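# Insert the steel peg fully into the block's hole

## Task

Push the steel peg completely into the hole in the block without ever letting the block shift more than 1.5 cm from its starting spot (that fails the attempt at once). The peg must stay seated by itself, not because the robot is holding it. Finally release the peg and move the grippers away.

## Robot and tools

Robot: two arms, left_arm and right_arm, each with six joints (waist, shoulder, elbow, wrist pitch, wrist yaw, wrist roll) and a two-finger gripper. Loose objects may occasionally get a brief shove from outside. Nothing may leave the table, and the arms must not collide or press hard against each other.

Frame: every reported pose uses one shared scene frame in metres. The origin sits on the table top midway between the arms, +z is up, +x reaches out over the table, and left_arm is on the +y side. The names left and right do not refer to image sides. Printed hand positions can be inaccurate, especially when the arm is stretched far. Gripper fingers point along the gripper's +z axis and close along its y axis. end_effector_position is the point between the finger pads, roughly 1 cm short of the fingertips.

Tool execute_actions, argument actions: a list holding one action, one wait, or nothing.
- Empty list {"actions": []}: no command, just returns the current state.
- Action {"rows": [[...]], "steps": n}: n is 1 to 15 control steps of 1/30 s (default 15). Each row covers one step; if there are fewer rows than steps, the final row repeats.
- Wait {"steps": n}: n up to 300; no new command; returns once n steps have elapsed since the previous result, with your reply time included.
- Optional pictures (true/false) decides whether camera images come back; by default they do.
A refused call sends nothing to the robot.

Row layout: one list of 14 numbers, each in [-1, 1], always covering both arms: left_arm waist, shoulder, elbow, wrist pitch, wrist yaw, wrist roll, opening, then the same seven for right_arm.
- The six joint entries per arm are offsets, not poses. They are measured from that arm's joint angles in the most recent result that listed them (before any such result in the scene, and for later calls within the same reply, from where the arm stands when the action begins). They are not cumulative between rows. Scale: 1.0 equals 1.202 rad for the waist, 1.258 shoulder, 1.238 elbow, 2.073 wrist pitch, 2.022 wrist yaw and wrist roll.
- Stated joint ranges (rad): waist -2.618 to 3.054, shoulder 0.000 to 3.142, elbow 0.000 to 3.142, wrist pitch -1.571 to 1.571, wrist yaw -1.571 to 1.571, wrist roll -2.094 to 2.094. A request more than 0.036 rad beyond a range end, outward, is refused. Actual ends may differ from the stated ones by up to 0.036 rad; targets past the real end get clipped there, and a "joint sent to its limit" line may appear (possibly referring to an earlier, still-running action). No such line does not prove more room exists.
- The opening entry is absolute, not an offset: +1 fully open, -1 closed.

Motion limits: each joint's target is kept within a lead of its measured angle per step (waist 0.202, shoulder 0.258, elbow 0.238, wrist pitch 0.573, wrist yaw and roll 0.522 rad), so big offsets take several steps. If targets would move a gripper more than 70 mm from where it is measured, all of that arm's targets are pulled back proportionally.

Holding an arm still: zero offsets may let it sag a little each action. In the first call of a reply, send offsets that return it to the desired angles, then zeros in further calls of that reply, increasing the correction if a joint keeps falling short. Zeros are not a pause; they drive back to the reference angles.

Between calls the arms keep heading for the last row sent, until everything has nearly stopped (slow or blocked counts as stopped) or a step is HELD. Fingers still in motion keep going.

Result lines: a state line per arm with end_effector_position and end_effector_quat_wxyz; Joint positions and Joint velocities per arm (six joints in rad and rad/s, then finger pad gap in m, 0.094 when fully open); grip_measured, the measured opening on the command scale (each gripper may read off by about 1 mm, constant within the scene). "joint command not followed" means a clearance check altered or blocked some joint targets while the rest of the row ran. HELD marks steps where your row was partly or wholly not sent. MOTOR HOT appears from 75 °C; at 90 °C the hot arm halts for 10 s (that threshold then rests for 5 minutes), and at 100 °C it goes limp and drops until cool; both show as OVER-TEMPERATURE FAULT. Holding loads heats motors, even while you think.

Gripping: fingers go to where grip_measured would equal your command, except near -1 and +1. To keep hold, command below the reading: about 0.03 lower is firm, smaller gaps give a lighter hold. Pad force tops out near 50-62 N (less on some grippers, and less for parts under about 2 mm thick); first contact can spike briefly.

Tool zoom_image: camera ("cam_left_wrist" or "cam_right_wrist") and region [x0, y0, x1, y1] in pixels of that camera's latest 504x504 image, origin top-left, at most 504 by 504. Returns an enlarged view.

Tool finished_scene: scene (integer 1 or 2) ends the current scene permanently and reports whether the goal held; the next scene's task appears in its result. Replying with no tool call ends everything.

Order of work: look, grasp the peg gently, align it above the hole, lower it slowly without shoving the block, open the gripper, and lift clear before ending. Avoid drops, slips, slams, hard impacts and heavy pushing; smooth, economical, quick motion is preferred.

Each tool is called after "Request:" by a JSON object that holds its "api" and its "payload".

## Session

Request:
{"api": "execute_actions", "payload": {"actions": []}}

Scene clock: 0.00 s of 4600.00 s.
left_arm: end_effector_position=(+0.5663, +0.4021, +0.3990) grip_measured=+1.000 end_effector_quat_wxyz=(+0.652, +0.198, +0.659, +0.318) | right_arm: end_effector_position=(+0.0784, -0.0341, +0.1901) grip_measured=+1.000 end_effector_quat_wxyz=(-0.420, +0.723, -0.396, -0.380)
Joint positions: left_arm=[-0.138  1.658  1.435  0.276 -0.106  0.751  0.094] | right_arm=[ 0.591  1.229  0.702 -0.111 -0.924 -0.869  0.094]
Joint velocities: left_arm=[-0.017 -0.007 -0.002  0.022 -0.007  0.007  0.   ] | right_arm=[-0.017 -0.012 -0.022 -0.022  0.051 -0.022  0.   ]

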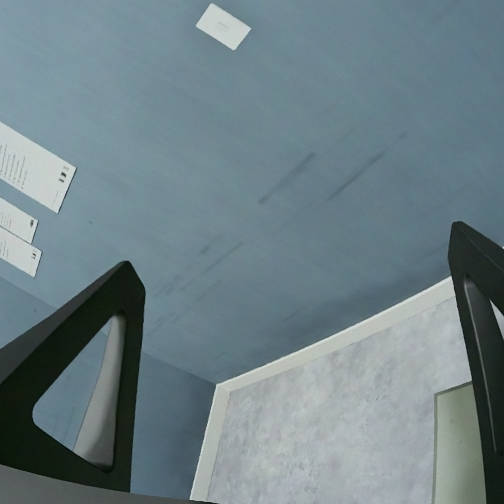

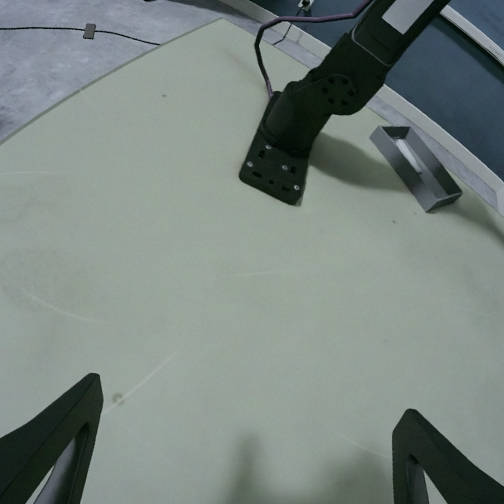

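Same lookout poses: left (0.29,1.01,1.0,-1.0), right (-0.5,1.0,1.15,-1.15).

Request:
{"api": "execute_actions", "payload": {"actions": [{"rows":[[0.356,-0.515,-0.35,-0.615,0.052,-0.371,1,-0.9,-0.18,0.365,-0.5,0.457,0.43,1]]}], "pictures": false}}

Request:
{"api": "execute_actions", "payload": {"actions": [{"steps":25}]}}

Scene clock: 7.97 s of 4600.00 s.
left_arm: end_effector_position=(+0.3299, +0.5160, +0.2302) grip_measured=+1.000 end_effector_quat_wxyz=(+0.396, -0.147, +0.894, +0.151) | right_arm: end_effector_position=(+0.2344, -0.3337, +0.2477) grip_measured=+1.000 end_effector_quat_wxyz=(+0.359, -0.077, +0.929, +0.038)
Joint positions: left_arm=[ 0.274  1.12   1.012 -0.588 -0.046  0.163  0.094] | right_arm=[-0.182  1.011  1.134 -0.964 -0.121 -0.113  0.094]
Joint velocities: left_arm=[ 0.178 -1.15  -0.051 -2.22   0.139 -0.784  0.   ] | right_arm=[-2.156  0.002 -0.002 -1.092  0.784  0.681  0.   ]
Steps of this call (steps 1 to 90: nothing new was sent; then 4.47 s passed at rest; steps 91 to 105: all 15 steps of this action). Readings (joint positions):
91: left_arm=[-0.129 1.644 1.419 0.252 -0.091 0.711] | right_arm=[0.577 1.215 0.723 -0.176 -0.879 -0.819]
92: left_arm=[-0.109 1.611 1.381 0.205 -0.075 0.664] | right_arm=[0.539 1.189 0.754 -0.261 -0.811 -0.754]
94: left_arm=[-0.048 1.539 1.297 0.104 -0.062 0.573] | right_arm=[0.444 1.126 0.842 -0.405 -0.675 -0.626]
98: left_arm=[0.095 1.404 1.142 -0.095 -0.053 0.401] | right_arm=[0.249 1.048 1.042 -0.649 -0.415 -0.380]
105: the state above

Scene clock: 8.80 s of 4600.00 s.
left_arm: end_effector_position=(+0.2562, +0.4748, +0.1920) grip_measured=+1.000 end_effector_quat_wxyz=(+0.274, -0.224, +0.932, +0.074) | right_arm: end_effector_position=(+0.1933, -0.4285, +0.2225) grip_measured=+1.000 end_effector_quat_wxyz=(+0.278, +0.136, +0.950, -0.039)
Joint positions: left_arm=[ 0.282  1.014  1.004 -0.985 -0.013  0.008  0.094] | right_arm=[-0.484  1.011  1.134 -1.126 -0.008 -0.009  0.094]
Joint velocities: left_arm=[-0.007  0.002 -0.017 -0.051  0.022 -0.007  0.   ] | right_arm=[-0.017 -0.032 -0.002  0.007  0.022 -0.007  0.   ]
Steps of this call (steps 1 to 25: the robot went on to your last target). Readings (joint positions):
1: left_arm=[0.278 1.083 1.011 -0.662 -0.041 0.135] | right_arm=[-0.258 1.011 1.134 -0.998 -0.097 -0.092]
2: left_arm=[0.281 1.052 1.011 -0.729 -0.037 0.109] | right_arm=[-0.333 1.011 1.134 -1.023 -0.077 -0.075]
4: left_arm=[0.282 1.018 1.011 -0.827 -0.029 0.073] | right_arm=[-0.449 1.011 1.134 -1.059 -0.039 -0.049]
8: left_arm=[0.282 1.014 1.006 -0.927 -0.019 0.034] | right_arm=[-0.484 1.011 1.134 -1.101 -0.013 -0.024]
25: the state above

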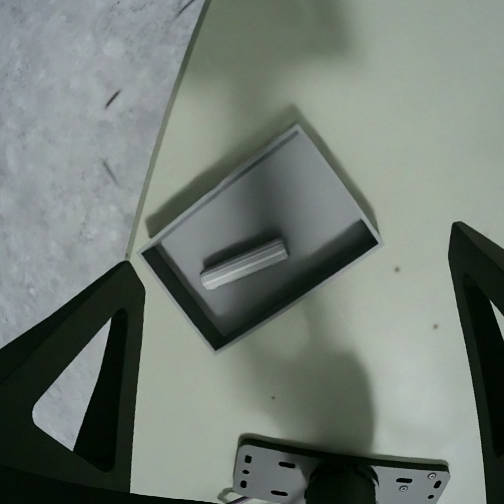

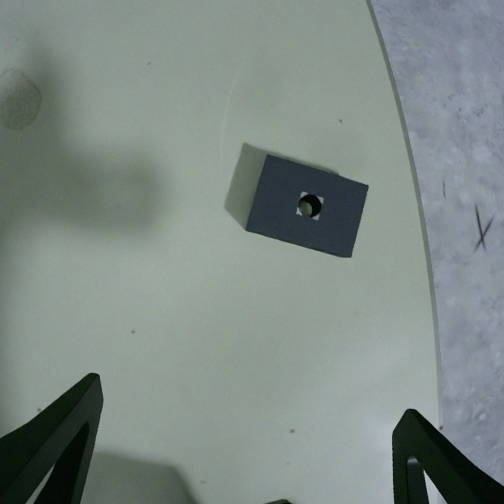

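Request:
{"api": "execute_actions", "payload": {"actions": [{"rows":[[0.22,0.29,-0.09,-0.035,0,0.753,0,0,0,0,0,0,0,1]]}], "pictures": false}}

Request:
{"api": "execute_actions", "payload": {"actions": [{"steps":15}]}}

Scene clock: 19.30 s of 4600.00 s.
left_arm: end_effector_position=(+0.1835, +0.5014, +0.0578) grip_measured=+0.003 end_effector_quat_wxyz=(-0.007, +0.275, +0.961, +0.005) | right_arm: end_effector_position=(+0.1932, -0.4286, +0.2225) grip_measured=+1.000 end_effector_quat_wxyz=(+0.278, +0.136, +0.950, -0.039)
Joint positions: left_arm=[ 0.545  1.403  0.87  -1.038 -0.017  1.297  0.047] | right_arm=[-0.484  1.011  1.134 -1.126 -0.007 -0.009  0.094]
Joint velocities: left_arm=[-0.017 -0.027 -0.002 -0.125 -0.022  1.502  0.   ] | right_arm=[ 0.017  0.017 -0.002  0.022  0.022  0.022  0.   ]
Steps of this call (steps 1 to 15: the robot went on to your last target; steps 16 to 90: nothing new was sent; then 7.00 s passed at rest; steps 91 to 105: all 15 steps of this action). Readings (joint positions):
91: left_arm=[0.306 1.030 1.001 -0.988 -0.002 0.066] | right_arm=[-0.484 1.011 1.134 -1.126 -0.007 -0.009]
92: left_arm=[0.354 1.065 0.995 -0.988 -0.000 0.138] | right_arm=[-0.484 1.011 1.134 -1.126 -0.007 -0.009]
94: left_arm=[0.452 1.180 0.969 -0.989 -0.004 0.287] | right_arm=[-0.484 1.011 1.134 -1.126 -0.007 -0.009]
98: left_arm=[0.543 1.402 0.891 -1.001 -0.017 0.680] | right_arm=[-0.484 1.011 1.134 -1.126 -0.007 -0.009]
105: the state above

Scene clock: 19.80 s of 4600.00 s.
left_arm: end_effector_position=(+0.1836, +0.5015, +0.0578) grip_measured=+0.003 end_effector_quat_wxyz=(-0.008, +0.379, +0.925, +0.004) | right_arm: end_effector_position=(+0.1932, -0.4286, +0.2225) grip_measured=+1.000 end_effector_quat_wxyz=(+0.278, +0.136, +0.950, -0.039)
Joint positions: left_arm=[ 0.545  1.403  0.87  -1.038 -0.017  1.517  0.047] | right_arm=[-0.484  1.011  1.134 -1.126 -0.007 -0.009  0.094]
Joint velocities: left_arm=[ 0.002 -0.007  0.017 -0.022  0.022 -0.037 -0.001] | right_arm=[-0.017 -0.002  0.017 -0.037  0.007 -0.037  0.   ]
Steps of this call (steps 1 to 15: the robot went on to your last target). Readings (joint positions):
1: left_arm=[0.545 1.403 0.870 -1.038 -0.017 1.343] | right_arm=[-0.484 1.011 1.134 -1.126 -0.007 -0.009]
2: left_arm=[0.545 1.403 0.870 -1.038 -0.017 1.380] | right_arm=[-0.484 1.011 1.134 -1.126 -0.007 -0.009]
4: left_arm=[0.545 1.403 0.870 -1.038 -0.017 1.432] | right_arm=[-0.484 1.011 1.134 -1.126 -0.007 -0.009]
8: left_arm=[0.545 1.403 0.870 -1.038 -0.017 1.487] | right_arm=[-0.484 1.011 1.134 -1.126 -0.007 -0.009]
15: the state above

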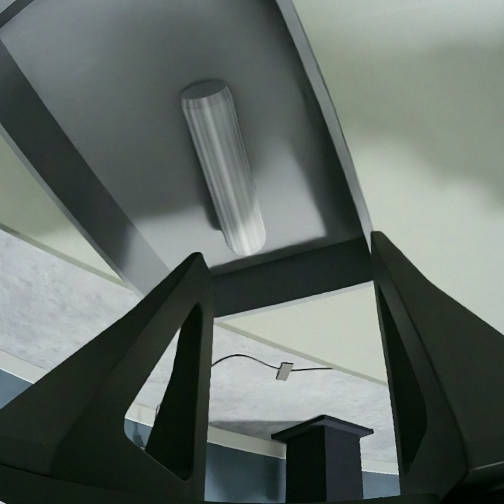

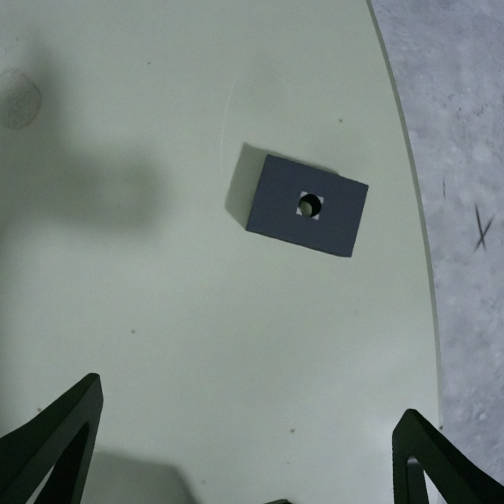

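Request:
{"api": "execute_actions", "payload": {"actions": [{"rows":[[0.02,0.065,0.02,0.05,0,0,0,0,0,0,0,0,0,1],[0.02,0.065,0.02,0.05,0,0,0,0,0,0,0,0,0,1],[0.02,0.065,0.02,0.05,0,0,0,0,0,0,0,0,0,1],[0.02,0.065,0.02,0.05,0,0,0,0,0,0,0,0,0,1],[0.02,0.065,-0.025,0.06,0,0,0,0,0,0,0,0,0,1]]}]}}

Scene clock: 27.60 s of 4600.00 s.
left_arm: end_effector_position=(+0.1899, +0.5127, +0.0357) grip_measured=+0.003 end_effector_quat_wxyz=(-0.007, +0.374, +0.928, +0.005) | right_arm: end_effector_position=(+0.1932, -0.4286, +0.2225) grip_measured=+1.000 end_effector_quat_wxyz=(+0.278, +0.136, +0.950, -0.039)
Joint positions: left_arm=[ 0.562  1.482  0.845 -0.93  -0.017  1.523  0.047] | right_arm=[-0.484  1.011  1.134 -1.126 -0.007 -0.009  0.094]
Joint velocities: left_arm=[-0.012 -0.002 -0.002  0.051  0.007 -0.066 -0.002] | right_arm=[-0.012 -0.007 -0.012 -0.051 -0.022 -0.022  0.   ]
Steps of this call (steps 1 to 15: the robot went on to your last target; steps 16 to 90: nothing new was sent; then 4.30 s passed at rest; steps 91 to 105: all 15 steps of this action). Readings (joint positions):
91: left_arm=[0.547 1.410 0.871 -1.032 -0.017 1.524] | right_arm=[-0.484 1.011 1.134 -1.126 -0.007 -0.009]
92: left_arm=[0.552 1.427 0.873 -1.017 -0.017 1.524] | right_arm=[-0.484 1.011 1.134 -1.126 -0.007 -0.009]
94: left_arm=[0.560 1.464 0.874 -0.987 -0.017 1.524] | right_arm=[-0.484 1.011 1.134 -1.126 -0.007 -0.009]
98: left_arm=[0.562 1.482 0.849 -0.947 -0.017 1.523] | right_arm=[-0.484 1.011 1.134 -1.126 -0.007 -0.009]
105: the state above

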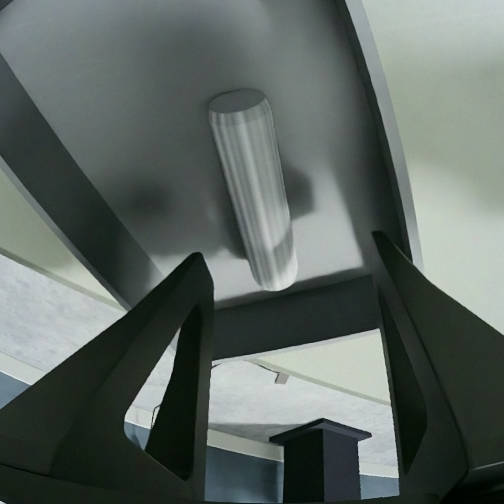

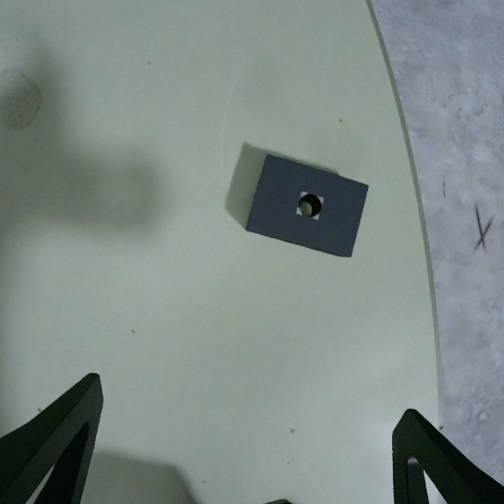

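Request:
{"api": "execute_actions", "payload": {"actions": [{"rows":[[-0.02,0.03,-0.033,0.036,0,-0.03,-0.15,0,0,0,0,0,0,1]]}], "pictures": false}}

Request:
{"api": "execute_actions", "payload": {"actions": [{"rows":[[0,0,0,0,0,0,-0.74,0,0,0,0,0,0,1]],"steps":12}]}}

Scene clock: 36.27 s of 4600.00 s.
left_arm: end_effector_position=(+0.1918, +0.5092, +0.0205) grip_measured=-0.147 end_effector_quat_wxyz=(-0.010, +0.357, +0.934, +0.001) | right_arm: end_effector_position=(+0.1932, -0.4286, +0.2225) grip_measured=+1.000 end_effector_quat_wxyz=(+0.278, +0.136, +0.950, -0.039)
Joint positions: left_arm=[ 0.545  1.514  0.808 -0.871 -0.019  1.47   0.04 ] | right_arm=[-0.484  1.011  1.134 -1.126 -0.007 -0.009  0.094]
Joint velocities: left_arm=[-0.007  0.002  0.002  0.066  0.007 -0.022 -0.   ] | right_arm=[ 0.002 -0.002  0.007  0.022 -0.081  0.022  0.   ]
Steps of this call (steps 1 to 15: the robot went on to your last target; steps 16 to 90: nothing new was sent; then 5.17 s passed at rest; steps 91 to 105: all 15 steps of this action). Readings (joint positions):
91: left_arm=[0.560 1.483 0.841 -0.918 -0.018 1.514] | right_arm=[-0.484 1.011 1.134 -1.126 -0.007 -0.009]
92: left_arm=[0.555 1.488 0.834 -0.905 -0.019 1.505] | right_arm=[-0.484 1.011 1.134 -1.126 -0.007 -0.009]
94: left_arm=[0.547 1.503 0.820 -0.890 -0.019 1.492] | right_arm=[-0.484 1.011 1.134 -1.126 -0.007 -0.009]
98: left_arm=[0.545 1.514 0.808 -0.881 -0.019 1.478] | right_arm=[-0.484 1.011 1.134 -1.126 -0.007 -0.009]
105: the state above

Scene clock: 36.67 s of 4600.00 s.
left_arm: end_effector_position=(+0.1918, +0.5094, +0.0205) grip_measured=-0.713 end_effector_quat_wxyz=(-0.010, +0.357, +0.934, +0.002) | right_arm: end_effector_position=(+0.1932, -0.4286, +0.2225) grip_measured=+1.000 end_effector_quat_wxyz=(+0.278, +0.136, +0.950, -0.039)
Joint positions: left_arm=[ 0.545  1.514  0.808 -0.871 -0.019  1.47   0.013] | right_arm=[-0.484  1.011  1.134 -1.126 -0.007 -0.009  0.094]
Joint velocities: left_arm=[-0.007  0.012  0.002  0.037 -0.066 -0.037 -0.   ] | right_arm=[ 0.012  0.002 -0.012 -0.022 -0.066 -0.037  0.   ]
Steps of this call (steps 1 to 12: all 12 steps of this action). Readings (joint positions):
1: left_arm=[0.545 1.514 0.808 -0.871 -0.019 1.470] | right_arm=[-0.484 1.011 1.134 -1.126 -0.007 -0.009]
2: left_arm=[0.545 1.514 0.808 -0.869 -0.019 1.470] | right_arm=[-0.484 1.011 1.134 -1.126 -0.007 -0.009]
4: left_arm=[0.545 1.514 0.808 -0.871 -0.019 1.470] | right_arm=[-0.484 1.011 1.134 -1.126 -0.007 -0.009]
8: left_arm=[0.545 1.514 0.808 -0.871 -0.019 1.470] | right_arm=[-0.484 1.011 1.134 -1.126 -0.007 -0.009]
12: the state above

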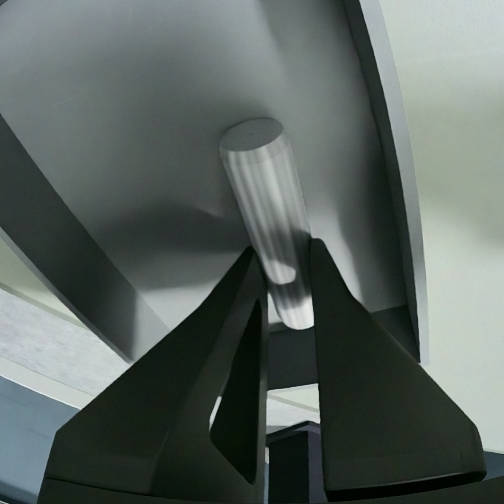

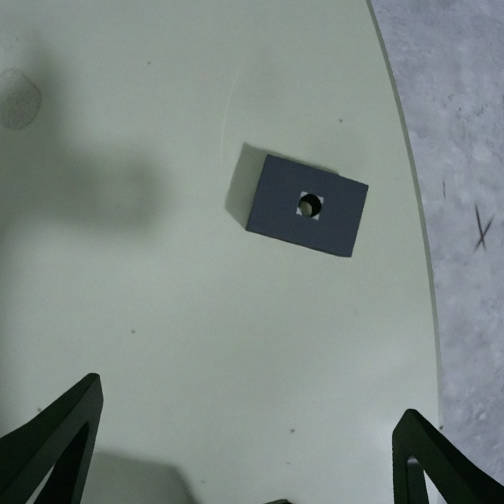

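Request:
{"api": "execute_actions", "payload": {"actions": [{"rows":[[0,-0.03,0.1,-0.06,0,0,-0.75,0,0,0,0,0,0,1],[0,-0.03,0.1,-0.06,0,0,-0.75,0,0,0,0,0,0,1],[0,-0.03,0.1,-0.06,0,0,-0.75,0,0,0,0,0,0,1],[0,-0.04,0.28,-0.1,0,0,-0.75,0.36,0.4,0.6,-0.18,0,0.9,0.2]]}], "pictures": false}}

Request:
{"api": "execute_actions", "payload": {"actions": [{"rows":[[-1,0,0,0.7,0,-0.725,-0.75,0,0,0,0,0,0.3,0.2]]}], "pictures": false}}

Request:
{"api": "execute_actions", "payload": {"actions": [{"steps":25}], "pictures": false}}

Scene clock: 48.03 s of 4600.00 s.
left_arm: end_effector_position=(+0.2420, +0.5554, +0.1193) grip_measured=-0.713 end_effector_quat_wxyz=(+0.039, +0.354, +0.929, +0.099) | right_arm: end_effector_position=(+0.2877, -0.3074, +0.2868) grip_measured=+0.202 end_effector_quat_wxyz=(+0.171, +0.476, +0.851, +0.139)
Joint positions: left_arm=[ 0.545  1.47   1.154 -1.043 -0.02   1.47   0.013] | right_arm=[-0.047  1.547  1.842 -1.422 -0.013  1.164  0.056]
Joint velocities: left_arm=[-0.002 -0.012  0.002 -0.168 -0.066  0.007 -0.   ] | right_arm=[-0.007 -0.408  0.276 -0.3    0.022  2.85  -0.   ]
Steps of this call (steps 1 to 15: the robot went on to your last target; steps 16 to 90: nothing new was sent; then 7.87 s passed at rest; steps 91 to 105: all 15 steps of this action). Readings (joint positions):
91: left_arm=[0.545 1.514 0.822 -0.890 -0.020 1.470] | right_arm=[-0.484 1.011 1.134 -1.126 -0.007 -0.009]
92: left_arm=[0.545 1.513 0.844 -0.918 -0.020 1.470] | right_arm=[-0.484 1.011 1.134 -1.126 -0.007 -0.009]
94: left_arm=[0.545 1.508 0.910 -0.962 -0.020 1.470] | right_arm=[-0.450 1.047 1.178 -1.196 0.008 0.074]
98: left_arm=[0.545 1.494 1.119 -1.013 -0.020 1.470] | right_arm=[-0.170 1.374 1.524 -1.384 0.007 0.473]
105: the state above

Scene clock: 48.53 s of 4600.00 s.
left_arm: end_effector_position=(+0.4756, +0.4352, +0.2268) grip_measured=-0.713 end_effector_quat_wxyz=(+0.439, +0.202, +0.850, +0.209) | right_arm: end_effector_position=(+0.2866, -0.3076, +0.2905) grip_measured=+0.202 end_effector_quat_wxyz=(+0.128, +0.698, +0.679, +0.186)
Joint positions: left_arm=[-0.029  1.477  1.143 -0.221 -0.04   0.653  0.013] | right_arm=[-0.047  1.538  1.845 -1.422 -0.013  1.743  0.056]
Joint velocities: left_arm=[-1.087 -0.002 -0.017  1.502  0.051 -1.473  0.   ] | right_arm=[ 0.007 -0.012 -0.017 -0.066  0.051  0.125 -0.001]
Steps of this call (steps 1 to 15: all 15 steps of this action). Readings (joint positions):
1: left_arm=[0.529 1.470 1.149 -1.017 -0.031 1.422] | right_arm=[-0.047 1.535 1.845 -1.423 -0.013 1.264]
2: left_arm=[0.496 1.471 1.144 -0.962 -0.040 1.361] | right_arm=[-0.047 1.526 1.845 -1.423 -0.013 1.361]
4: left_arm=[0.414 1.476 1.143 -0.840 -0.041 1.246] | right_arm=[-0.047 1.525 1.845 -1.422 -0.013 1.508]
8: left_arm=[0.249 1.477 1.143 -0.603 -0.042 1.024] | right_arm=[-0.047 1.536 1.845 -1.422 -0.013 1.660]
15: the state above

Scene clock: 49.37 s of 4600.00 s.
left_arm: end_effector_position=(+0.4689, +0.1316, +0.3633) grip_measured=-0.713 end_effector_quat_wxyz=(+0.698, +0.165, +0.679, -0.155) | right_arm: end_effector_position=(+0.2866, -0.3076, +0.2905) grip_measured=+0.202 end_effector_quat_wxyz=(+0.126, +0.706, +0.672, +0.188)
Joint positions: left_arm=[-0.661  1.477  1.143  0.357 -0.01   0.019  0.013] | right_arm=[-0.047  1.538  1.845 -1.422 -0.013  1.764  0.056]
Joint velocities: left_arm=[-0.002 -0.007 -0.007 -0.007 -0.022 -0.081 -0.001] | right_arm=[-0.017 -0.002 -0.002  0.037 -0.051  0.037  0.   ]
Steps of this call (steps 1 to 25: the robot went on to your last target). Readings (joint positions):
1: left_arm=[-0.069 1.477 1.143 -0.169 -0.040 0.601] | right_arm=[-0.047 1.538 1.845 -1.422 -0.013 1.747]
2: left_arm=[-0.108 1.477 1.143 -0.117 -0.039 0.549] | right_arm=[-0.047 1.538 1.845 -1.422 -0.013 1.750]
4: left_arm=[-0.188 1.477 1.143 -0.020 -0.039 0.442] | right_arm=[-0.047 1.538 1.845 -1.422 -0.013 1.755]
8: left_arm=[-0.369 1.477 1.143 0.138 -0.038 0.264] | right_arm=[-0.047 1.538 1.845 -1.422 -0.013 1.761]
25: the state above

Request:
{"api": "execute_actions", "payload": {"actions": [{"rows":[[-0.4,0.2,-0.3,0.55,0,-0.008,-0.75,0,0,0,-0.04,0,0.03,0.2]]}], "pictures": false}}

Request:
{"api": "execute_actions", "payload": {"actions": [{"steps":15}], "pictures": false}}

Request:
{"api": "execute_actions", "payload": {"actions": [{"rows":[[-0.22,0.25,-0.065,0.03,0,0,-0.75,0,0,0,0,0,0,0.2]]}], "pictures": false}}

Request:
{"api": "execute_actions", "payload": {"actions": [{"steps":10}], "pictures": false}}

Scene clock: 57.67 s of 4600.00 s.
left_arm: end_effector_position=(+0.3142, -0.0541, +0.2259) grip_measured=-0.713 end_effector_quat_wxyz=(+0.668, +0.307, +0.585, -0.342) | right_arm: end_effector_position=(+0.2739, -0.3094, +0.2847) grip_measured=+0.202 end_effector_quat_wxyz=(+0.105, +0.727, +0.657, +0.168)
Joint positions: left_arm=[-1.149  1.787  0.742  1.173  0.002  0.011  0.013] | right_arm=[-0.047  1.538  1.845 -1.478 -0.013  1.816  0.056]
Joint velocities: left_arm=[-0.042 -0.085  0.007  1.223 -0.037 -0.051 -0.001] | right_arm=[ 0.007 -0.002 -0.007 -0.037  0.022 -0.007  0.   ]
Steps of this call (steps 1 to 30: the robot went on to your last target; steps 31 to 90: nothing new was sent; then 4.80 s passed at rest; steps 91 to 105: all 15 steps of this action). Readings (joint positions):
91: left_arm=[-0.673 1.488 1.125 0.409 -0.019 0.012] | right_arm=[-0.047 1.538 1.845 -1.427 -0.013 1.773]
92: left_arm=[-0.694 1.505 1.099 0.485 -0.027 0.011] | right_arm=[-0.047 1.538 1.845 -1.437 -0.013 1.782]
94: left_arm=[-0.760 1.562 1.030 0.626 -0.030 0.011] | right_arm=[-0.047 1.538 1.845 -1.454 -0.013 1.795]
98: left_arm=[-0.949 1.709 0.836 0.905 -0.032 0.011] | right_arm=[-0.047 1.538 1.845 -1.471 -0.013 1.808]
105: the state above

Scene clock: 58.17 s of 4600.00 s.
left_arm: end_effector_position=(+0.3007, -0.0344, +0.3072) grip_measured=-0.713 end_effector_quat_wxyz=(+0.751, +0.250, +0.476, -0.383) | right_arm: end_effector_position=(+0.2736, -0.3094, +0.2845) grip_measured=+0.202 end_effector_quat_wxyz=(+0.105, +0.728, +0.657, +0.168)
Joint positions: left_arm=[-1.148  1.754  0.742  1.448  0.001  0.011  0.013] | right_arm=[-0.047  1.538  1.845 -1.48  -0.013  1.818  0.056]
Joint velocities: left_arm=[-0.007 -0.022 -0.007  0.022 -0.022  0.037 -0.   ] | right_arm=[ 0.017  0.007 -0.007 -0.037 -0.037  0.007 -0.001]
Steps of this call (steps 1 to 15: the robot went on to your last target). Readings (joint positions):
1: left_arm=[-1.149 1.784 0.742 1.214 0.002 0.011] | right_arm=[-0.047 1.538 1.845 -1.479 -0.013 1.816]
2: left_arm=[-1.148 1.780 0.742 1.253 0.002 0.011] | right_arm=[-0.047 1.538 1.845 -1.479 -0.013 1.816]
4: left_arm=[-1.148 1.770 0.742 1.325 0.001 0.011] | right_arm=[-0.047 1.538 1.845 -1.479 -0.013 1.817]
8: left_arm=[-1.148 1.754 0.742 1.414 0.001 0.011] | right_arm=[-0.047 1.538 1.845 -1.480 -0.013 1.817]
15: the state above

Scene clock: 58.67 s of 4600.00 s.
left_arm: end_effector_position=(+0.1902, -0.1095, +0.1077) grip_measured=-0.713 end_effector_quat_wxyz=(+0.576, +0.414, +0.576, -0.405) | right_arm: end_effector_position=(+0.2736, -0.3094, +0.2845) grip_measured=+0.202 end_effector_quat_wxyz=(+0.105, +0.728, +0.657, +0.168)
Joint positions: left_arm=[-1.421  2.102  0.645  1.45   0.01   0.011  0.013] | right_arm=[-0.047  1.538  1.845 -1.48  -0.013  1.818  0.056]
Joint velocities: left_arm=[ 0.051 -0.042 -0.002  0.139 -0.051 -0.081 -0.001] | right_arm=[-0.017  0.017 -0.007  0.051  0.037  0.007  0.001]
Steps of this call (steps 1 to 15: all 15 steps of this action). Readings (joint positions):
1: left_arm=[-1.159 1.767 0.740 1.461 -0.008 0.011] | right_arm=[-0.047 1.538 1.845 -1.480 -0.013 1.818]
2: left_arm=[-1.179 1.791 0.740 1.482 -0.014 0.011] | right_arm=[-0.047 1.538 1.845 -1.480 -0.013 1.818]
4: left_arm=[-1.239 1.861 0.732 1.492 -0.015 0.011] | right_arm=[-0.047 1.538 1.845 -1.480 -0.013 1.818]
8: left_arm=[-1.372 2.027 0.691 1.487 -0.010 0.011] | right_arm=[-0.047 1.538 1.845 -1.480 -0.013 1.818]
15: the state above

Scene clock: 59.00 s of 4600.00 s.
left_arm: end_effector_position=(+0.1916, -0.1090, +0.1117) grip_measured=-0.713 end_effector_quat_wxyz=(+0.581, +0.411, +0.573, -0.407) | right_arm: end_effector_position=(+0.2736, -0.3094, +0.2845) grip_measured=+0.202 end_effector_quat_wxyz=(+0.105, +0.728, +0.657, +0.168)
Joint positions: left_arm=[-1.418  2.101  0.645  1.462  0.01   0.011  0.013] | right_arm=[-0.047  1.538  1.845 -1.48  -0.013  1.818  0.056]
Joint velocities: left_arm=[ 0.017 -0.002  0.012  0.037 -0.022 -0.022  0.001] | right_arm=[ 0.007 -0.002 -0.012 -0.007  0.037 -0.022 -0.001]
Steps of this call (steps 1 to 10: the robot went on to your last target). Readings (joint positions):
1: left_arm=[-1.419 2.101 0.645 1.453 0.010 0.011] | right_arm=[-0.047 1.538 1.845 -1.480 -0.013 1.818]
2: left_arm=[-1.419 2.101 0.645 1.456 0.010 0.011] | right_arm=[-0.047 1.538 1.845 -1.480 -0.013 1.818]
4: left_arm=[-1.418 2.101 0.645 1.460 0.010 0.011] | right_arm=[-0.047 1.538 1.845 -1.480 -0.013 1.818]
8: left_arm=[-1.418 2.101 0.645 1.462 0.010 0.011] | right_arm=[-0.047 1.538 1.845 -1.480 -0.013 1.818]
10: the state above

Request:
{"api": "execute_actions", "payload": {"actions": [{"rows":[[0,0,0,0.005,0,0,-0.75,0.54,0.1,0,-0.02,0,0.02,0.2]]}], "pictures": false}}

Request:
{"api": "execute_actions", "payload": {"actions": [{"rows":[[0,0,0,0.005,0,0,-0.75,0,0.1,-0.045,0,0,0,0.2]]}]}}

Scene clock: 67.70 s of 4600.00 s.
left_arm: end_effector_position=(+0.1916, -0.1090, +0.1112) grip_measured=-0.713 end_effector_quat_wxyz=(+0.580, +0.411, +0.573, -0.407) | right_arm: end_effector_position=(+0.1854, -0.1082, +0.2406) grip_measured=+0.202 end_effector_quat_wxyz=(+0.015, +0.492, +0.862, +0.123)
Joint positions: left_arm=[-1.418  2.101  0.645  1.46   0.01   0.011  0.013] | right_arm=[ 0.617  1.679  1.848 -1.493 -0.031  1.848  0.056]
Joint velocities: left_arm=[ 0.002 -0.002  0.012 -0.066 -0.022 -0.051 -0.   ] | right_arm=[-0.129 -0.125  0.012 -0.095  0.11  -0.066 -0.001]
Steps of this call (steps 1 to 30: the robot went on to your last target; steps 31 to 90: nothing new was sent; then 5.20 s passed at rest; steps 91 to 105: all 15 steps of this action). Readings (joint positions):
91: left_arm=[-1.418 2.101 0.645 1.462 0.010 0.011] | right_arm=[-0.023 1.548 1.847 -1.485 0.000 1.823]
92: left_arm=[-1.418 2.101 0.645 1.462 0.010 0.011] | right_arm=[0.028 1.562 1.848 -1.488 0.007 1.829]
94: left_arm=[-1.418 2.101 0.645 1.461 0.010 0.011] | right_arm=[0.163 1.611 1.848 -1.488 0.004 1.836]
98: left_arm=[-1.418 2.101 0.645 1.461 0.010 0.011] | right_arm=[0.449 1.694 1.848 -1.487 -0.004 1.844]
105: the state above

Scene clock: 68.20 s of 4600.00 s.
left_arm: end_effector_position=(+0.1916, -0.1090, +0.1109) grip_measured=-0.713 end_effector_quat_wxyz=(+0.580, +0.411, +0.574, -0.407) | right_arm: end_effector_position=(+0.1901, -0.1043, +0.1829) grip_measured=+0.202 end_effector_quat_wxyz=(-0.007, +0.498, +0.866, +0.036)
Joint positions: left_arm=[-1.418  2.101  0.645  1.459  0.01   0.011  0.013] | right_arm=[ 0.615  1.817  1.801 -1.489 -0.031  1.848  0.056]
Joint velocities: left_arm=[ 0.012 -0.007 -0.002  0.081  0.066 -0.081  0.   ] | right_arm=[ 0.007 -0.022 -0.002  0.007 -0.007 -0.007  0.002]
Steps of this call (steps 1 to 15: all 15 steps of this action). Readings (joint positions):
1: left_arm=[-1.418 2.101 0.645 1.460 0.010 0.011] | right_arm=[0.615 1.685 1.847 -1.495 -0.031 1.848]
2: left_arm=[-1.418 2.101 0.645 1.460 0.010 0.011] | right_arm=[0.615 1.697 1.847 -1.495 -0.031 1.848]
4: left_arm=[-1.418 2.101 0.645 1.459 0.010 0.011] | right_arm=[0.615 1.742 1.838 -1.492 -0.031 1.848]
8: left_arm=[-1.418 2.101 0.645 1.459 0.010 0.011] | right_arm=[0.615 1.816 1.806 -1.489 -0.031 1.848]
15: the state above

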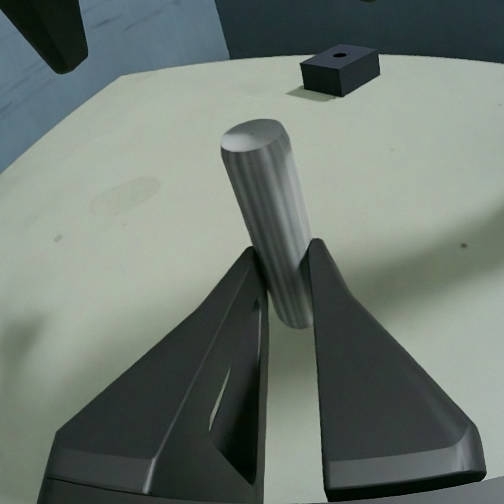

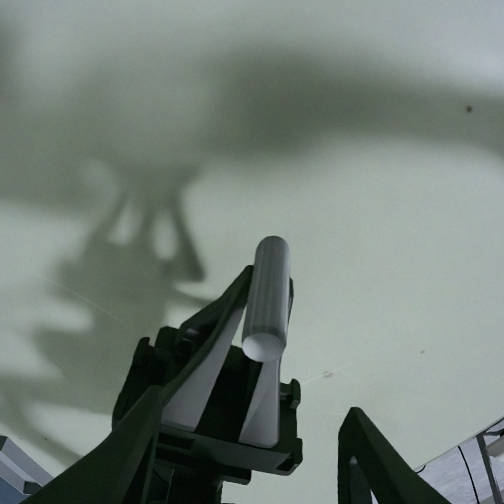

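Request:
{"api": "execute_actions", "payload": {"actions": [{"rows":[[0,0,0,0.015,0,0,-0.75,-0.012,0.0,-0.04,0.01,0.018,0,0.2],[0,0,0,0.015,0,0,-0.75,-0.012,0.0,-0.04,0.01,0.018,0,0.2],[0,0,0,0.015,0,0,-0.75,-0.012,0.0,-0.04,0.01,0.018,0,0.2],[0,0,0,0.015,0,0,-0.75,-0.012,0.0,-0.04,0.01,0.018,0,0.2],[0,0,0,0.015,0,0,-0.75,-0.012,0.022,-0.105,0.045,0.018,0,-0.2]]}]}}

Scene clock: 75.43 s of 4600.00 s.
left_arm: end_effector_position=(+0.1916, -0.1090, +0.1109) grip_measured=-0.713 end_effector_quat_wxyz=(+0.580, +0.411, +0.574, -0.407) | right_arm: end_effector_position=(+0.1925, -0.1101, +0.1449) grip_measured=-0.198 end_effector_quat_wxyz=(-0.004, +0.501, +0.865, +0.003)
Joint positions: left_arm=[-1.418  2.101  0.645  1.459  0.01   0.011  0.013] | right_arm=[ 0.61   1.846  1.687 -1.408 -0.009  1.848  0.038]
Joint velocities: left_arm=[-0.002 -0.007 -0.002  0.022 -0.051 -0.037  0.001] | right_arm=[-0.017 -0.022  0.002  0.066 -0.007 -0.022 -0.   ]
Steps of this call (steps 1 to 15: the robot went on to your last target; steps 16 to 90: nothing new was sent; then 3.73 s passed at rest; steps 91 to 105: all 15 steps of this action). Readings (joint positions):
91: left_arm=[-1.418 2.101 0.645 1.459 0.010 0.011] | right_arm=[0.615 1.817 1.797 -1.485 -0.028 1.848]
92: left_arm=[-1.418 2.101 0.645 1.459 0.010 0.011] | right_arm=[0.615 1.816 1.791 -1.482 -0.024 1.848]
94: left_arm=[-1.418 2.101 0.645 1.459 0.010 0.011] | right_arm=[0.613 1.816 1.778 -1.479 -0.018 1.848]
98: left_arm=[-1.418 2.101 0.645 1.459 0.010 0.011] | right_arm=[0.610 1.825 1.706 -1.435 -0.011 1.848]
105: the state above

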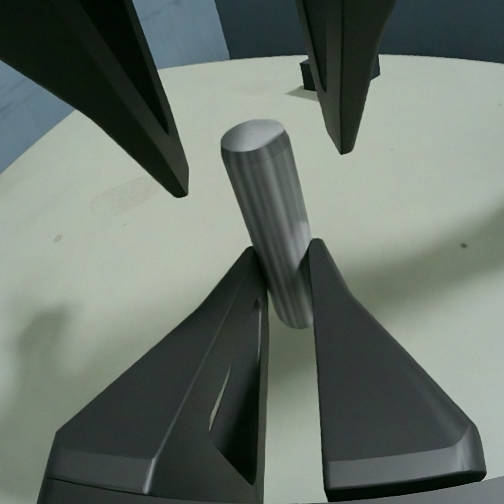

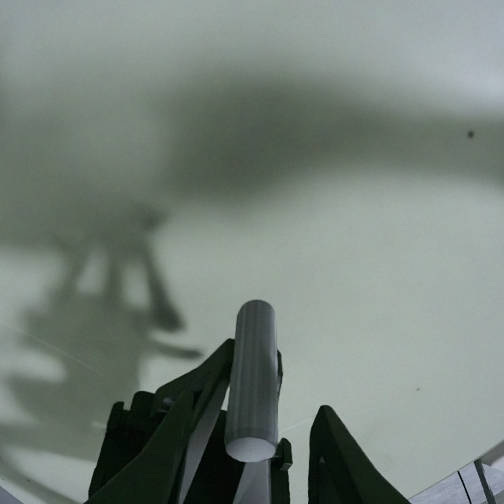

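Lower 6 mm, close.

Request:
{"api": "execute_actions", "payload": {"actions": [{"rows":[[0,0,0,0,0,0,-0.75,0,-0.005,-0.033,0.014,0,0,-0.3]],"steps":10}], "pictures": false}}

Request:
{"api": "execute_actions", "payload": {"actions": [{"rows":[[0,0,0,0,0,0,-0.75,0,0,0,0,0,0,-0.755]],"steps":10}]}}

Scene clock: 80.70 s of 4600.00 s.
left_arm: end_effector_position=(+0.1916, -0.1090, +0.1081) grip_measured=-0.713 end_effector_quat_wxyz=(+0.577, +0.414, +0.577, -0.404) | right_arm: end_effector_position=(+0.1934, -0.1094, +0.1403) grip_measured=-0.298 end_effector_quat_wxyz=(-0.003, +0.501, +0.865, +0.005)
Joint positions: left_arm=[-1.418  2.101  0.645  1.448  0.01   0.011  0.013] | right_arm=[ 0.61   1.846  1.669 -1.387 -0.008  1.848  0.033]
Joint velocities: left_arm=[-0.002  0.002  0.002 -0.037 -0.037 -0.037 -0.   ] | right_arm=[-0.007 -0.002  0.007 -0.022 -0.066  0.007  0.   ]
Steps of this call (steps 1 to 15: the robot went on to your last target; steps 16 to 90: nothing new was sent; then 1.93 s passed at rest; steps 91 to 100: all 10 steps of this action). Readings (joint positions):
91: left_arm=[-1.418 2.101 0.645 1.458 0.010 0.011] | right_arm=[0.610 1.846 1.684 -1.398 -0.008 1.848]
92: left_arm=[-1.418 2.101 0.645 1.456 0.010 0.011] | right_arm=[0.610 1.846 1.681 -1.395 -0.008 1.848]
94: left_arm=[-1.418 2.101 0.645 1.452 0.010 0.011] | right_arm=[0.610 1.846 1.672 -1.391 -0.008 1.848]
98: left_arm=[-1.418 2.101 0.645 1.448 0.010 0.011] | right_arm=[0.610 1.846 1.669 -1.388 -0.008 1.848]
100: the state above

Scene clock: 81.03 s of 4600.00 s.
left_arm: end_effector_position=(+0.1919, -0.1089, +0.1075) grip_measured=-0.713 end_effector_quat_wxyz=(+0.576, +0.414, +0.578, -0.403) | right_arm: end_effector_position=(+0.1932, -0.1093, +0.1403) grip_measured=-0.709 end_effector_quat_wxyz=(-0.003, +0.501, +0.865, +0.004)
Joint positions: left_arm=[-1.418  2.101  0.645  1.445  0.008  0.011  0.013] | right_arm=[ 0.61   1.846  1.669 -1.387 -0.009  1.848  0.014]
Joint velocities: left_arm=[ 0.007 -0.017 -0.012 -0.066  0.007 -0.051 -0.   ] | right_arm=[-0.002  0.002  0.007 -0.037  0.007 -0.066 -0.001]
Steps of this call (steps 1 to 10: all 10 steps of this action). Readings (joint positions):
1: left_arm=[-1.418 2.101 0.645 1.446 0.010 0.011] | right_arm=[0.610 1.846 1.669 -1.387 -0.008 1.848]
2: left_arm=[-1.418 2.101 0.645 1.445 0.008 0.011] | right_arm=[0.610 1.846 1.669 -1.387 -0.009 1.848]
4: left_arm=[-1.418 2.101 0.645 1.445 0.008 0.011] | right_arm=[0.610 1.846 1.669 -1.387 -0.009 1.848]
8: left_arm=[-1.418 2.101 0.645 1.445 0.008 0.011] | right_arm=[0.610 1.846 1.669 -1.387 -0.009 1.848]
10: the state above

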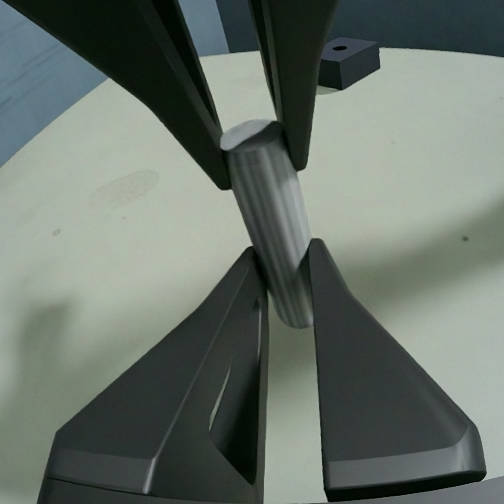

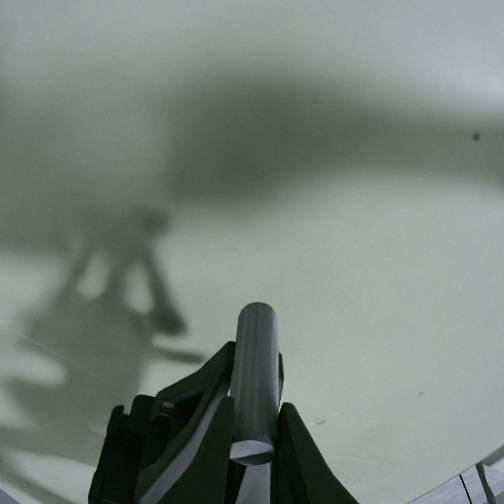

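Request:
{"api": "execute_actions", "payload": {"actions": [{"rows":[[0,0,0,0,0,0,0.3,0,0,0,0,0,0,-0.755],[0,0,0,0,0,0,0.3,0,0,0,0,0,0,-0.755],[0,0,0,0,0,0,0.3,0,0,0,0,0,0,-0.755],[0,0,0,0,0,0,0.3,0,0,0,0,0,0,-0.755],[0,0,0,0,0,0,0.3,0,0,0,0,0,0,-0.755],[0,0,0,0,0,0,0.3,0,0,0,0,0,0,-0.755],[0,0,0,0,0,0,0.3,0,-0.04,0.15,-0.07,0,0,-0.755]]}], "pictures": false}}

Request:
{"api": "execute_actions", "payload": {"actions": [{"rows":[[0,0,0,0,0,0,0.3,-1,0,0,0,0,-0.912,-0.755]]}], "pictures": false}}

Request:
{"api": "execute_actions", "payload": {"actions": [{"steps":20}], "pictures": false}}

Request:
{"api": "execute_actions", "payload": {"actions": [{"rows":[[0,0,0,0.01,0,0,0.3,-0.035,0.03,-0.15,0.075,0,0,-0.755]]}]}}

Scene clock: 93.30 s of 4600.00 s.
left_arm: end_effector_position=(+0.1919, -0.1089, +0.1075) grip_measured=+0.297 end_effector_quat_wxyz=(+0.576, +0.414, +0.578, -0.403) | right_arm: end_effector_position=(+0.1975, -0.1049, +0.2042) grip_measured=-0.709 end_effector_quat_wxyz=(+0.012, +0.500, +0.863, +0.068)
Joint positions: left_arm=[-1.418  2.101  0.645  1.445  0.008  0.011  0.061] | right_arm=[ 0.61   1.784  1.841 -1.489 -0.009  1.848  0.014]
Joint velocities: left_arm=[-0.002 -0.012  0.002 -0.066  0.007 -0.022  0.   ] | right_arm=[ 0.002 -0.051 -0.007 -0.242  0.022 -0.037 -0.   ]
Steps of this call (steps 1 to 15: the robot went on to your last target; steps 16 to 90: nothing new was sent; then 8.77 s passed at rest; steps 91 to 105: all 15 steps of this action). Readings (joint positions):
91: left_arm=[-1.418 2.101 0.645 1.445 0.008 0.011] | right_arm=[0.610 1.846 1.669 -1.387 -0.009 1.848]
92: left_arm=[-1.418 2.101 0.645 1.445 0.008 0.011] | right_arm=[0.610 1.846 1.669 -1.387 -0.009 1.848]
94: left_arm=[-1.418 2.101 0.645 1.445 0.008 0.011] | right_arm=[0.610 1.846 1.669 -1.387 -0.009 1.848]
98: left_arm=[-1.418 2.101 0.645 1.445 0.008 0.011] | right_arm=[0.610 1.854 1.734 -1.440 -0.009 1.848]
105: the state above

Scene clock: 93.80 s of 4600.00 s.
left_arm: end_effector_position=(+0.1919, -0.1089, +0.1075) grip_measured=+0.297 end_effector_quat_wxyz=(+0.576, +0.414, +0.578, -0.403) | right_arm: end_effector_position=(+0.3050, -0.4273, +0.2027) grip_measured=-0.709 end_effector_quat_wxyz=(+0.076, +0.291, +0.953, +0.016)
Joint positions: left_arm=[-1.418  2.101  0.645  1.445  0.008  0.011  0.061] | right_arm=[-0.395  1.791  1.841 -1.466 -0.019  0.388  0.014]
Joint velocities: left_arm=[-0.002  0.022 -0.007 -0.037  0.037 -0.037 -0.001] | right_arm=[-2.083 -0.002 -0.012  0.007  0.007 -2.498 -0.   ]
Steps of this call (steps 1 to 15: all 15 steps of this action). Readings (joint positions):
1: left_arm=[-1.418 2.101 0.645 1.445 0.008 0.011] | right_arm=[0.589 1.783 1.841 -1.493 -0.023 1.767]
2: left_arm=[-1.418 2.101 0.645 1.445 0.008 0.011] | right_arm=[0.547 1.784 1.841 -1.492 -0.038 1.666]
4: left_arm=[-1.418 2.101 0.645 1.445 0.008 0.011] | right_arm=[0.420 1.786 1.841 -1.485 -0.039 1.469]
8: left_arm=[-1.418 2.101 0.645 1.445 0.008 0.011] | right_arm=[0.128 1.790 1.841 -1.472 -0.031 1.075]
15: the state above

Scene clock: 94.47 s of 4600.00 s.
left_arm: end_effector_position=(+0.1919, -0.1089, +0.1075) grip_measured=+0.297 end_effector_quat_wxyz=(+0.576, +0.414, +0.578, -0.403) | right_arm: end_effector_position=(+0.2808, -0.4979, +0.2023) grip_measured=-0.709 end_effector_quat_wxyz=(+0.071, +0.211, +0.975, -0.013)
Joint positions: left_arm=[-1.418  2.101  0.645  1.445  0.008  0.011  0.061] | right_arm=[-0.597  1.791  1.841 -1.476 -0.002  0.017  0.014]
Joint velocities: left_arm=[ 0.007 -0.012 -0.002  0.081 -0.007  0.022 -0.   ] | right_arm=[-0.002 -0.002 -0.012 -0.081 -0.007 -0.022  0.001]
Steps of this call (steps 1 to 20: the robot went on to your last target). Readings (joint positions):
1: left_arm=[-1.418 2.101 0.645 1.445 0.008 0.011] | right_arm=[-0.470 1.791 1.841 -1.466 -0.018 0.312]
2: left_arm=[-1.418 2.101 0.645 1.445 0.008 0.011] | right_arm=[-0.535 1.791 1.841 -1.466 -0.011 0.252]
4: left_arm=[-1.418 2.101 0.645 1.445 0.008 0.011] | right_arm=[-0.617 1.791 1.841 -1.466 0.010 0.168]
8: left_arm=[-1.418 2.101 0.645 1.445 0.008 0.011] | right_arm=[-0.614 1.791 1.841 -1.472 0.012 0.077]
20: the state above

Scene clock: 94.97 s of 4600.00 s.
left_arm: end_effector_position=(+0.1919, -0.1089, +0.1075) grip_measured=+0.297 end_effector_quat_wxyz=(+0.576, +0.414, +0.578, -0.403) | right_arm: end_effector_position=(+0.2757, -0.5100, +0.1378) grip_measured=-0.709 end_effector_quat_wxyz=(+0.024, +0.229, +0.973, -0.004)
Joint positions: left_arm=[-1.418  2.101  0.645  1.445  0.008  0.011  0.061] | right_arm=[-0.634  1.846  1.659 -1.335 -0.003  0.017  0.014]
Joint velocities: left_arm=[-0.012 -0.012  0.002 -0.051 -0.022 -0.051  0.   ] | right_arm=[ 0.012 -0.007 -0.012  0.022 -0.051 -0.007 -0.001]
Steps of this call (steps 1 to 15: all 15 steps of this action). Readings (joint positions):
1: left_arm=[-1.418 2.101 0.645 1.445 0.008 0.011] | right_arm=[-0.600 1.787 1.812 -1.448 -0.003 0.017]
2: left_arm=[-1.418 2.101 0.645 1.445 0.008 0.011] | right_arm=[-0.606 1.780 1.769 -1.415 -0.005 0.017]
4: left_arm=[-1.418 2.101 0.645 1.445 0.008 0.011] | right_arm=[-0.622 1.797 1.704 -1.388 -0.005 0.017]
8: left_arm=[-1.418 2.101 0.645 1.445 0.008 0.011] | right_arm=[-0.634 1.849 1.660 -1.359 -0.003 0.017]
15: the state above

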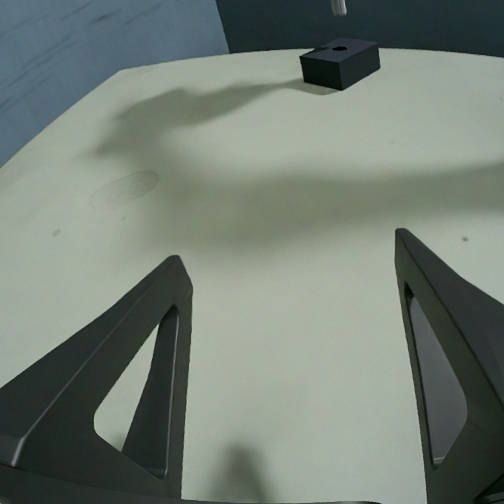

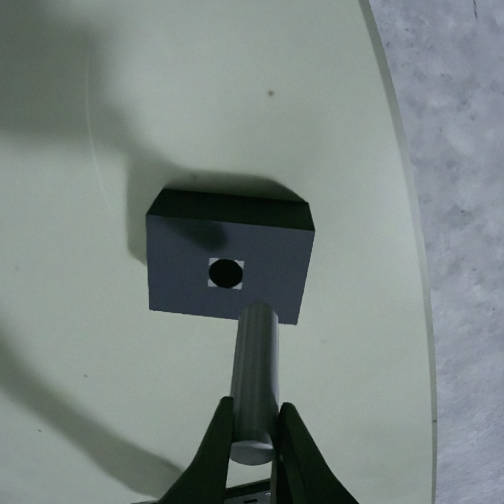

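Request:
{"api": "execute_actions", "payload": {"actions": [{"rows":[[0,0,0,0,0,0,0.3,0.038,-0.038,-0.13,0.052,0,0,-0.755]]}]}}

Request:
{"api": "zoom_image", "payload": {"camera": "cam_left_wrist", "region": [290,0,390,100]}}

Scene clock: 102.73 s of 4600.00 s.
left_arm: end_effector_position=(+0.1919, -0.1089, +0.1075) grip_measured=+0.297 end_effector_quat_wxyz=(+0.576, +0.414, +0.578, -0.403) | right_arm: end_effector_position=(+0.2683, -0.4907, +0.1111) grip_measured=-0.709 end_effector_quat_wxyz=(+0.014, +0.209, +0.978, -0.002)
Joint positions: left_arm=[-1.418  2.101  0.645  1.445  0.008  0.011  0.061] | right_arm=[-0.592  1.81   1.507 -1.241 -0.002  0.017  0.014]
Joint velocities: left_arm=[ 0.002  0.007 -0.007 -0.007 -0.007  0.066  0.   ] | right_arm=[-0.007 -0.007  0.002  0.022  0.037 -0.022  0.001]
Steps of this call (steps 1 to 15: the robot went on to your last target; steps 16 to 90: nothing new was sent; then 4.27 s passed at rest; steps 91 to 105: all 15 steps of this action). Readings (joint positions):
91: left_arm=[-1.418 2.101 0.645 1.445 0.008 0.011] | right_arm=[-0.630 1.836 1.633 -1.305 -0.002 0.017]
92: left_arm=[-1.418 2.101 0.645 1.445 0.008 0.011] | right_arm=[-0.624 1.820 1.592 -1.277 -0.000 0.017]
94: left_arm=[-1.418 2.101 0.645 1.445 0.008 0.011] | right_arm=[-0.605 1.809 1.536 -1.271 -0.000 0.017]
98: left_arm=[-1.418 2.101 0.645 1.445 0.008 0.011] | right_arm=[-0.592 1.810 1.507 -1.262 -0.002 0.017]
105: the state above

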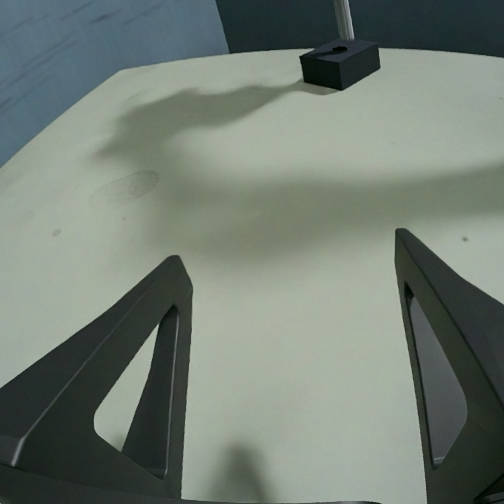

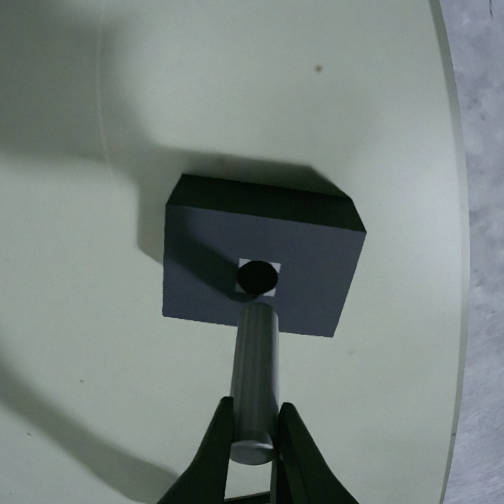

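Region (290, 0, 390, 100) of cam_left_wrist's 504x504 image, scaled by 5.040, with more detail than that image has.

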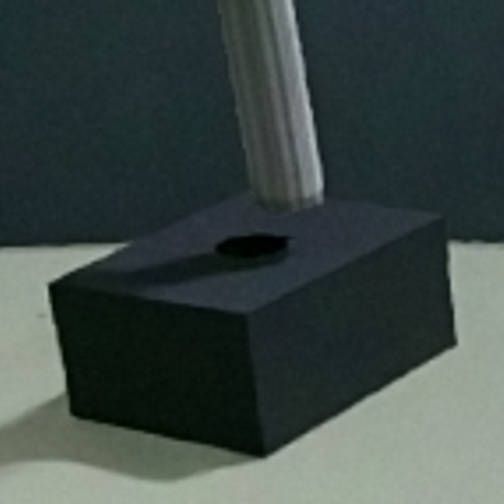

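Request:
{"api": "execute_actions", "payload": {"actions": [{"rows":[[0,0,0,0,0,0,0.3,0,-0.008,-0.025,0.022,0,0,-0.755]]}]}}

Request:
{"api": "zoom_image", "payload": {"camera": "cam_left_wrist", "region": [290,0,390,100]}}

Request:
{"api": "zoom_image", "payload": {"camera": "cam_right_wrist", "region": [200,250,300,350]}}

Scene clock: 109.07 s of 4600.00 s.
left_arm: end_effector_position=(+0.1919, -0.1089, +0.1075) grip_measured=+0.297 end_effector_quat_wxyz=(+0.576, +0.414, +0.578, -0.403) | right_arm: end_effector_position=(+0.2733, -0.4928, +0.1085) grip_measured=-0.709 end_effector_quat_wxyz=(+0.025, +0.209, +0.978, -0.004)
Joint positions: left_arm=[-1.418  2.101  0.645  1.445  0.008  0.011  0.061] | right_arm=[-0.592  1.81   1.496 -1.207 -0.002  0.017  0.014]
Joint velocities: left_arm=[-0.017 -0.007  0.007 -0.007 -0.022  0.066  0.   ] | right_arm=[-0.017 -0.022 -0.022  0.007 -0.007  0.022  0.   ]
Steps of this call (steps 1 to 15: the robot went on to your last target; steps 16 to 90: nothing new was sent; then 2.83 s passed at rest; steps 91 to 105: all 15 steps of this action). Readings (joint positions):
91: left_arm=[-1.418 2.101 0.645 1.445 0.008 0.011] | right_arm=[-0.592 1.810 1.506 -1.234 -0.002 0.017]
92: left_arm=[-1.418 2.101 0.645 1.445 0.008 0.011] | right_arm=[-0.592 1.810 1.503 -1.228 -0.002 0.017]
94: left_arm=[-1.418 2.101 0.645 1.445 0.008 0.011] | right_arm=[-0.592 1.810 1.498 -1.219 -0.002 0.017]
98: left_arm=[-1.418 2.101 0.645 1.445 0.008 0.011] | right_arm=[-0.592 1.810 1.496 -1.212 -0.002 0.017]
105: the state above

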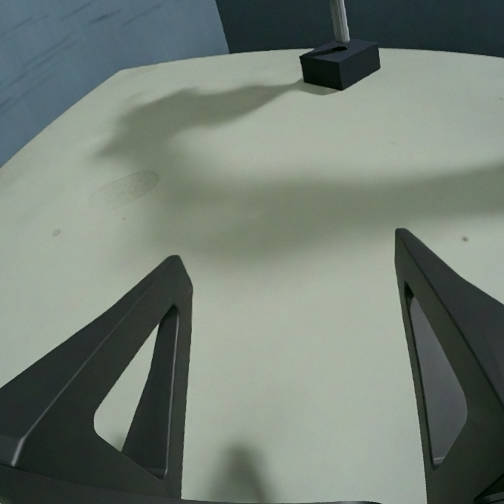

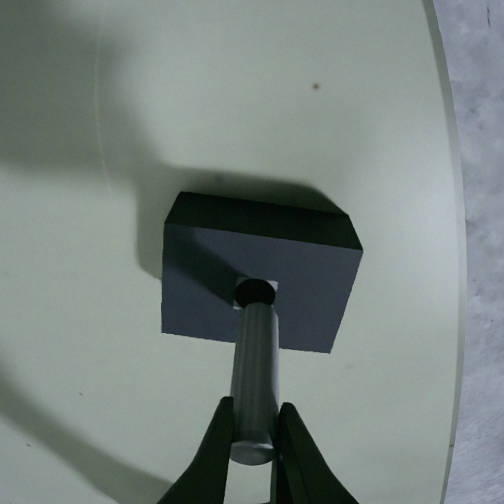

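Region (290, 0, 390, 100) of cam_left_wrist's 504x504 image, scaled by 5.040, with more detail than that image has.

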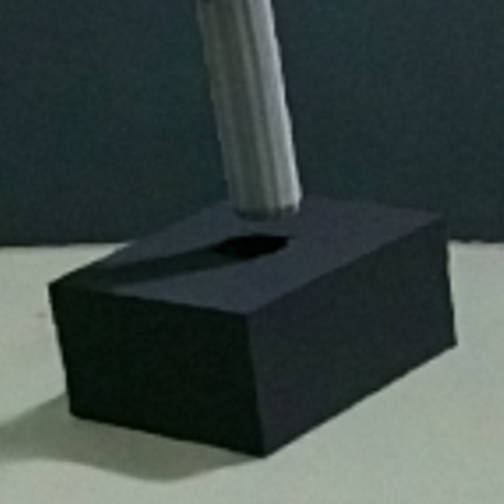

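Region (200, 250, 300, 350) of cam_right_wrist's 504x504 image, scaled by 5.040, with more detail than that image has.

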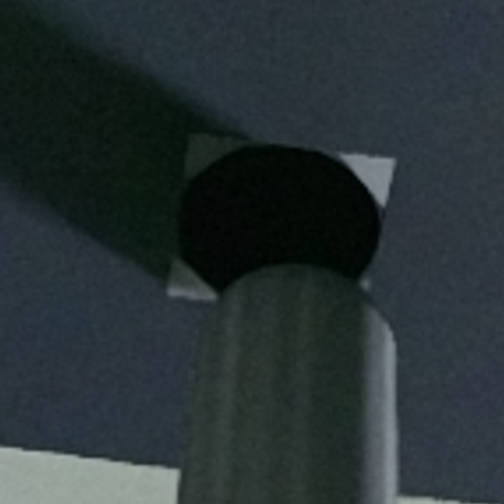

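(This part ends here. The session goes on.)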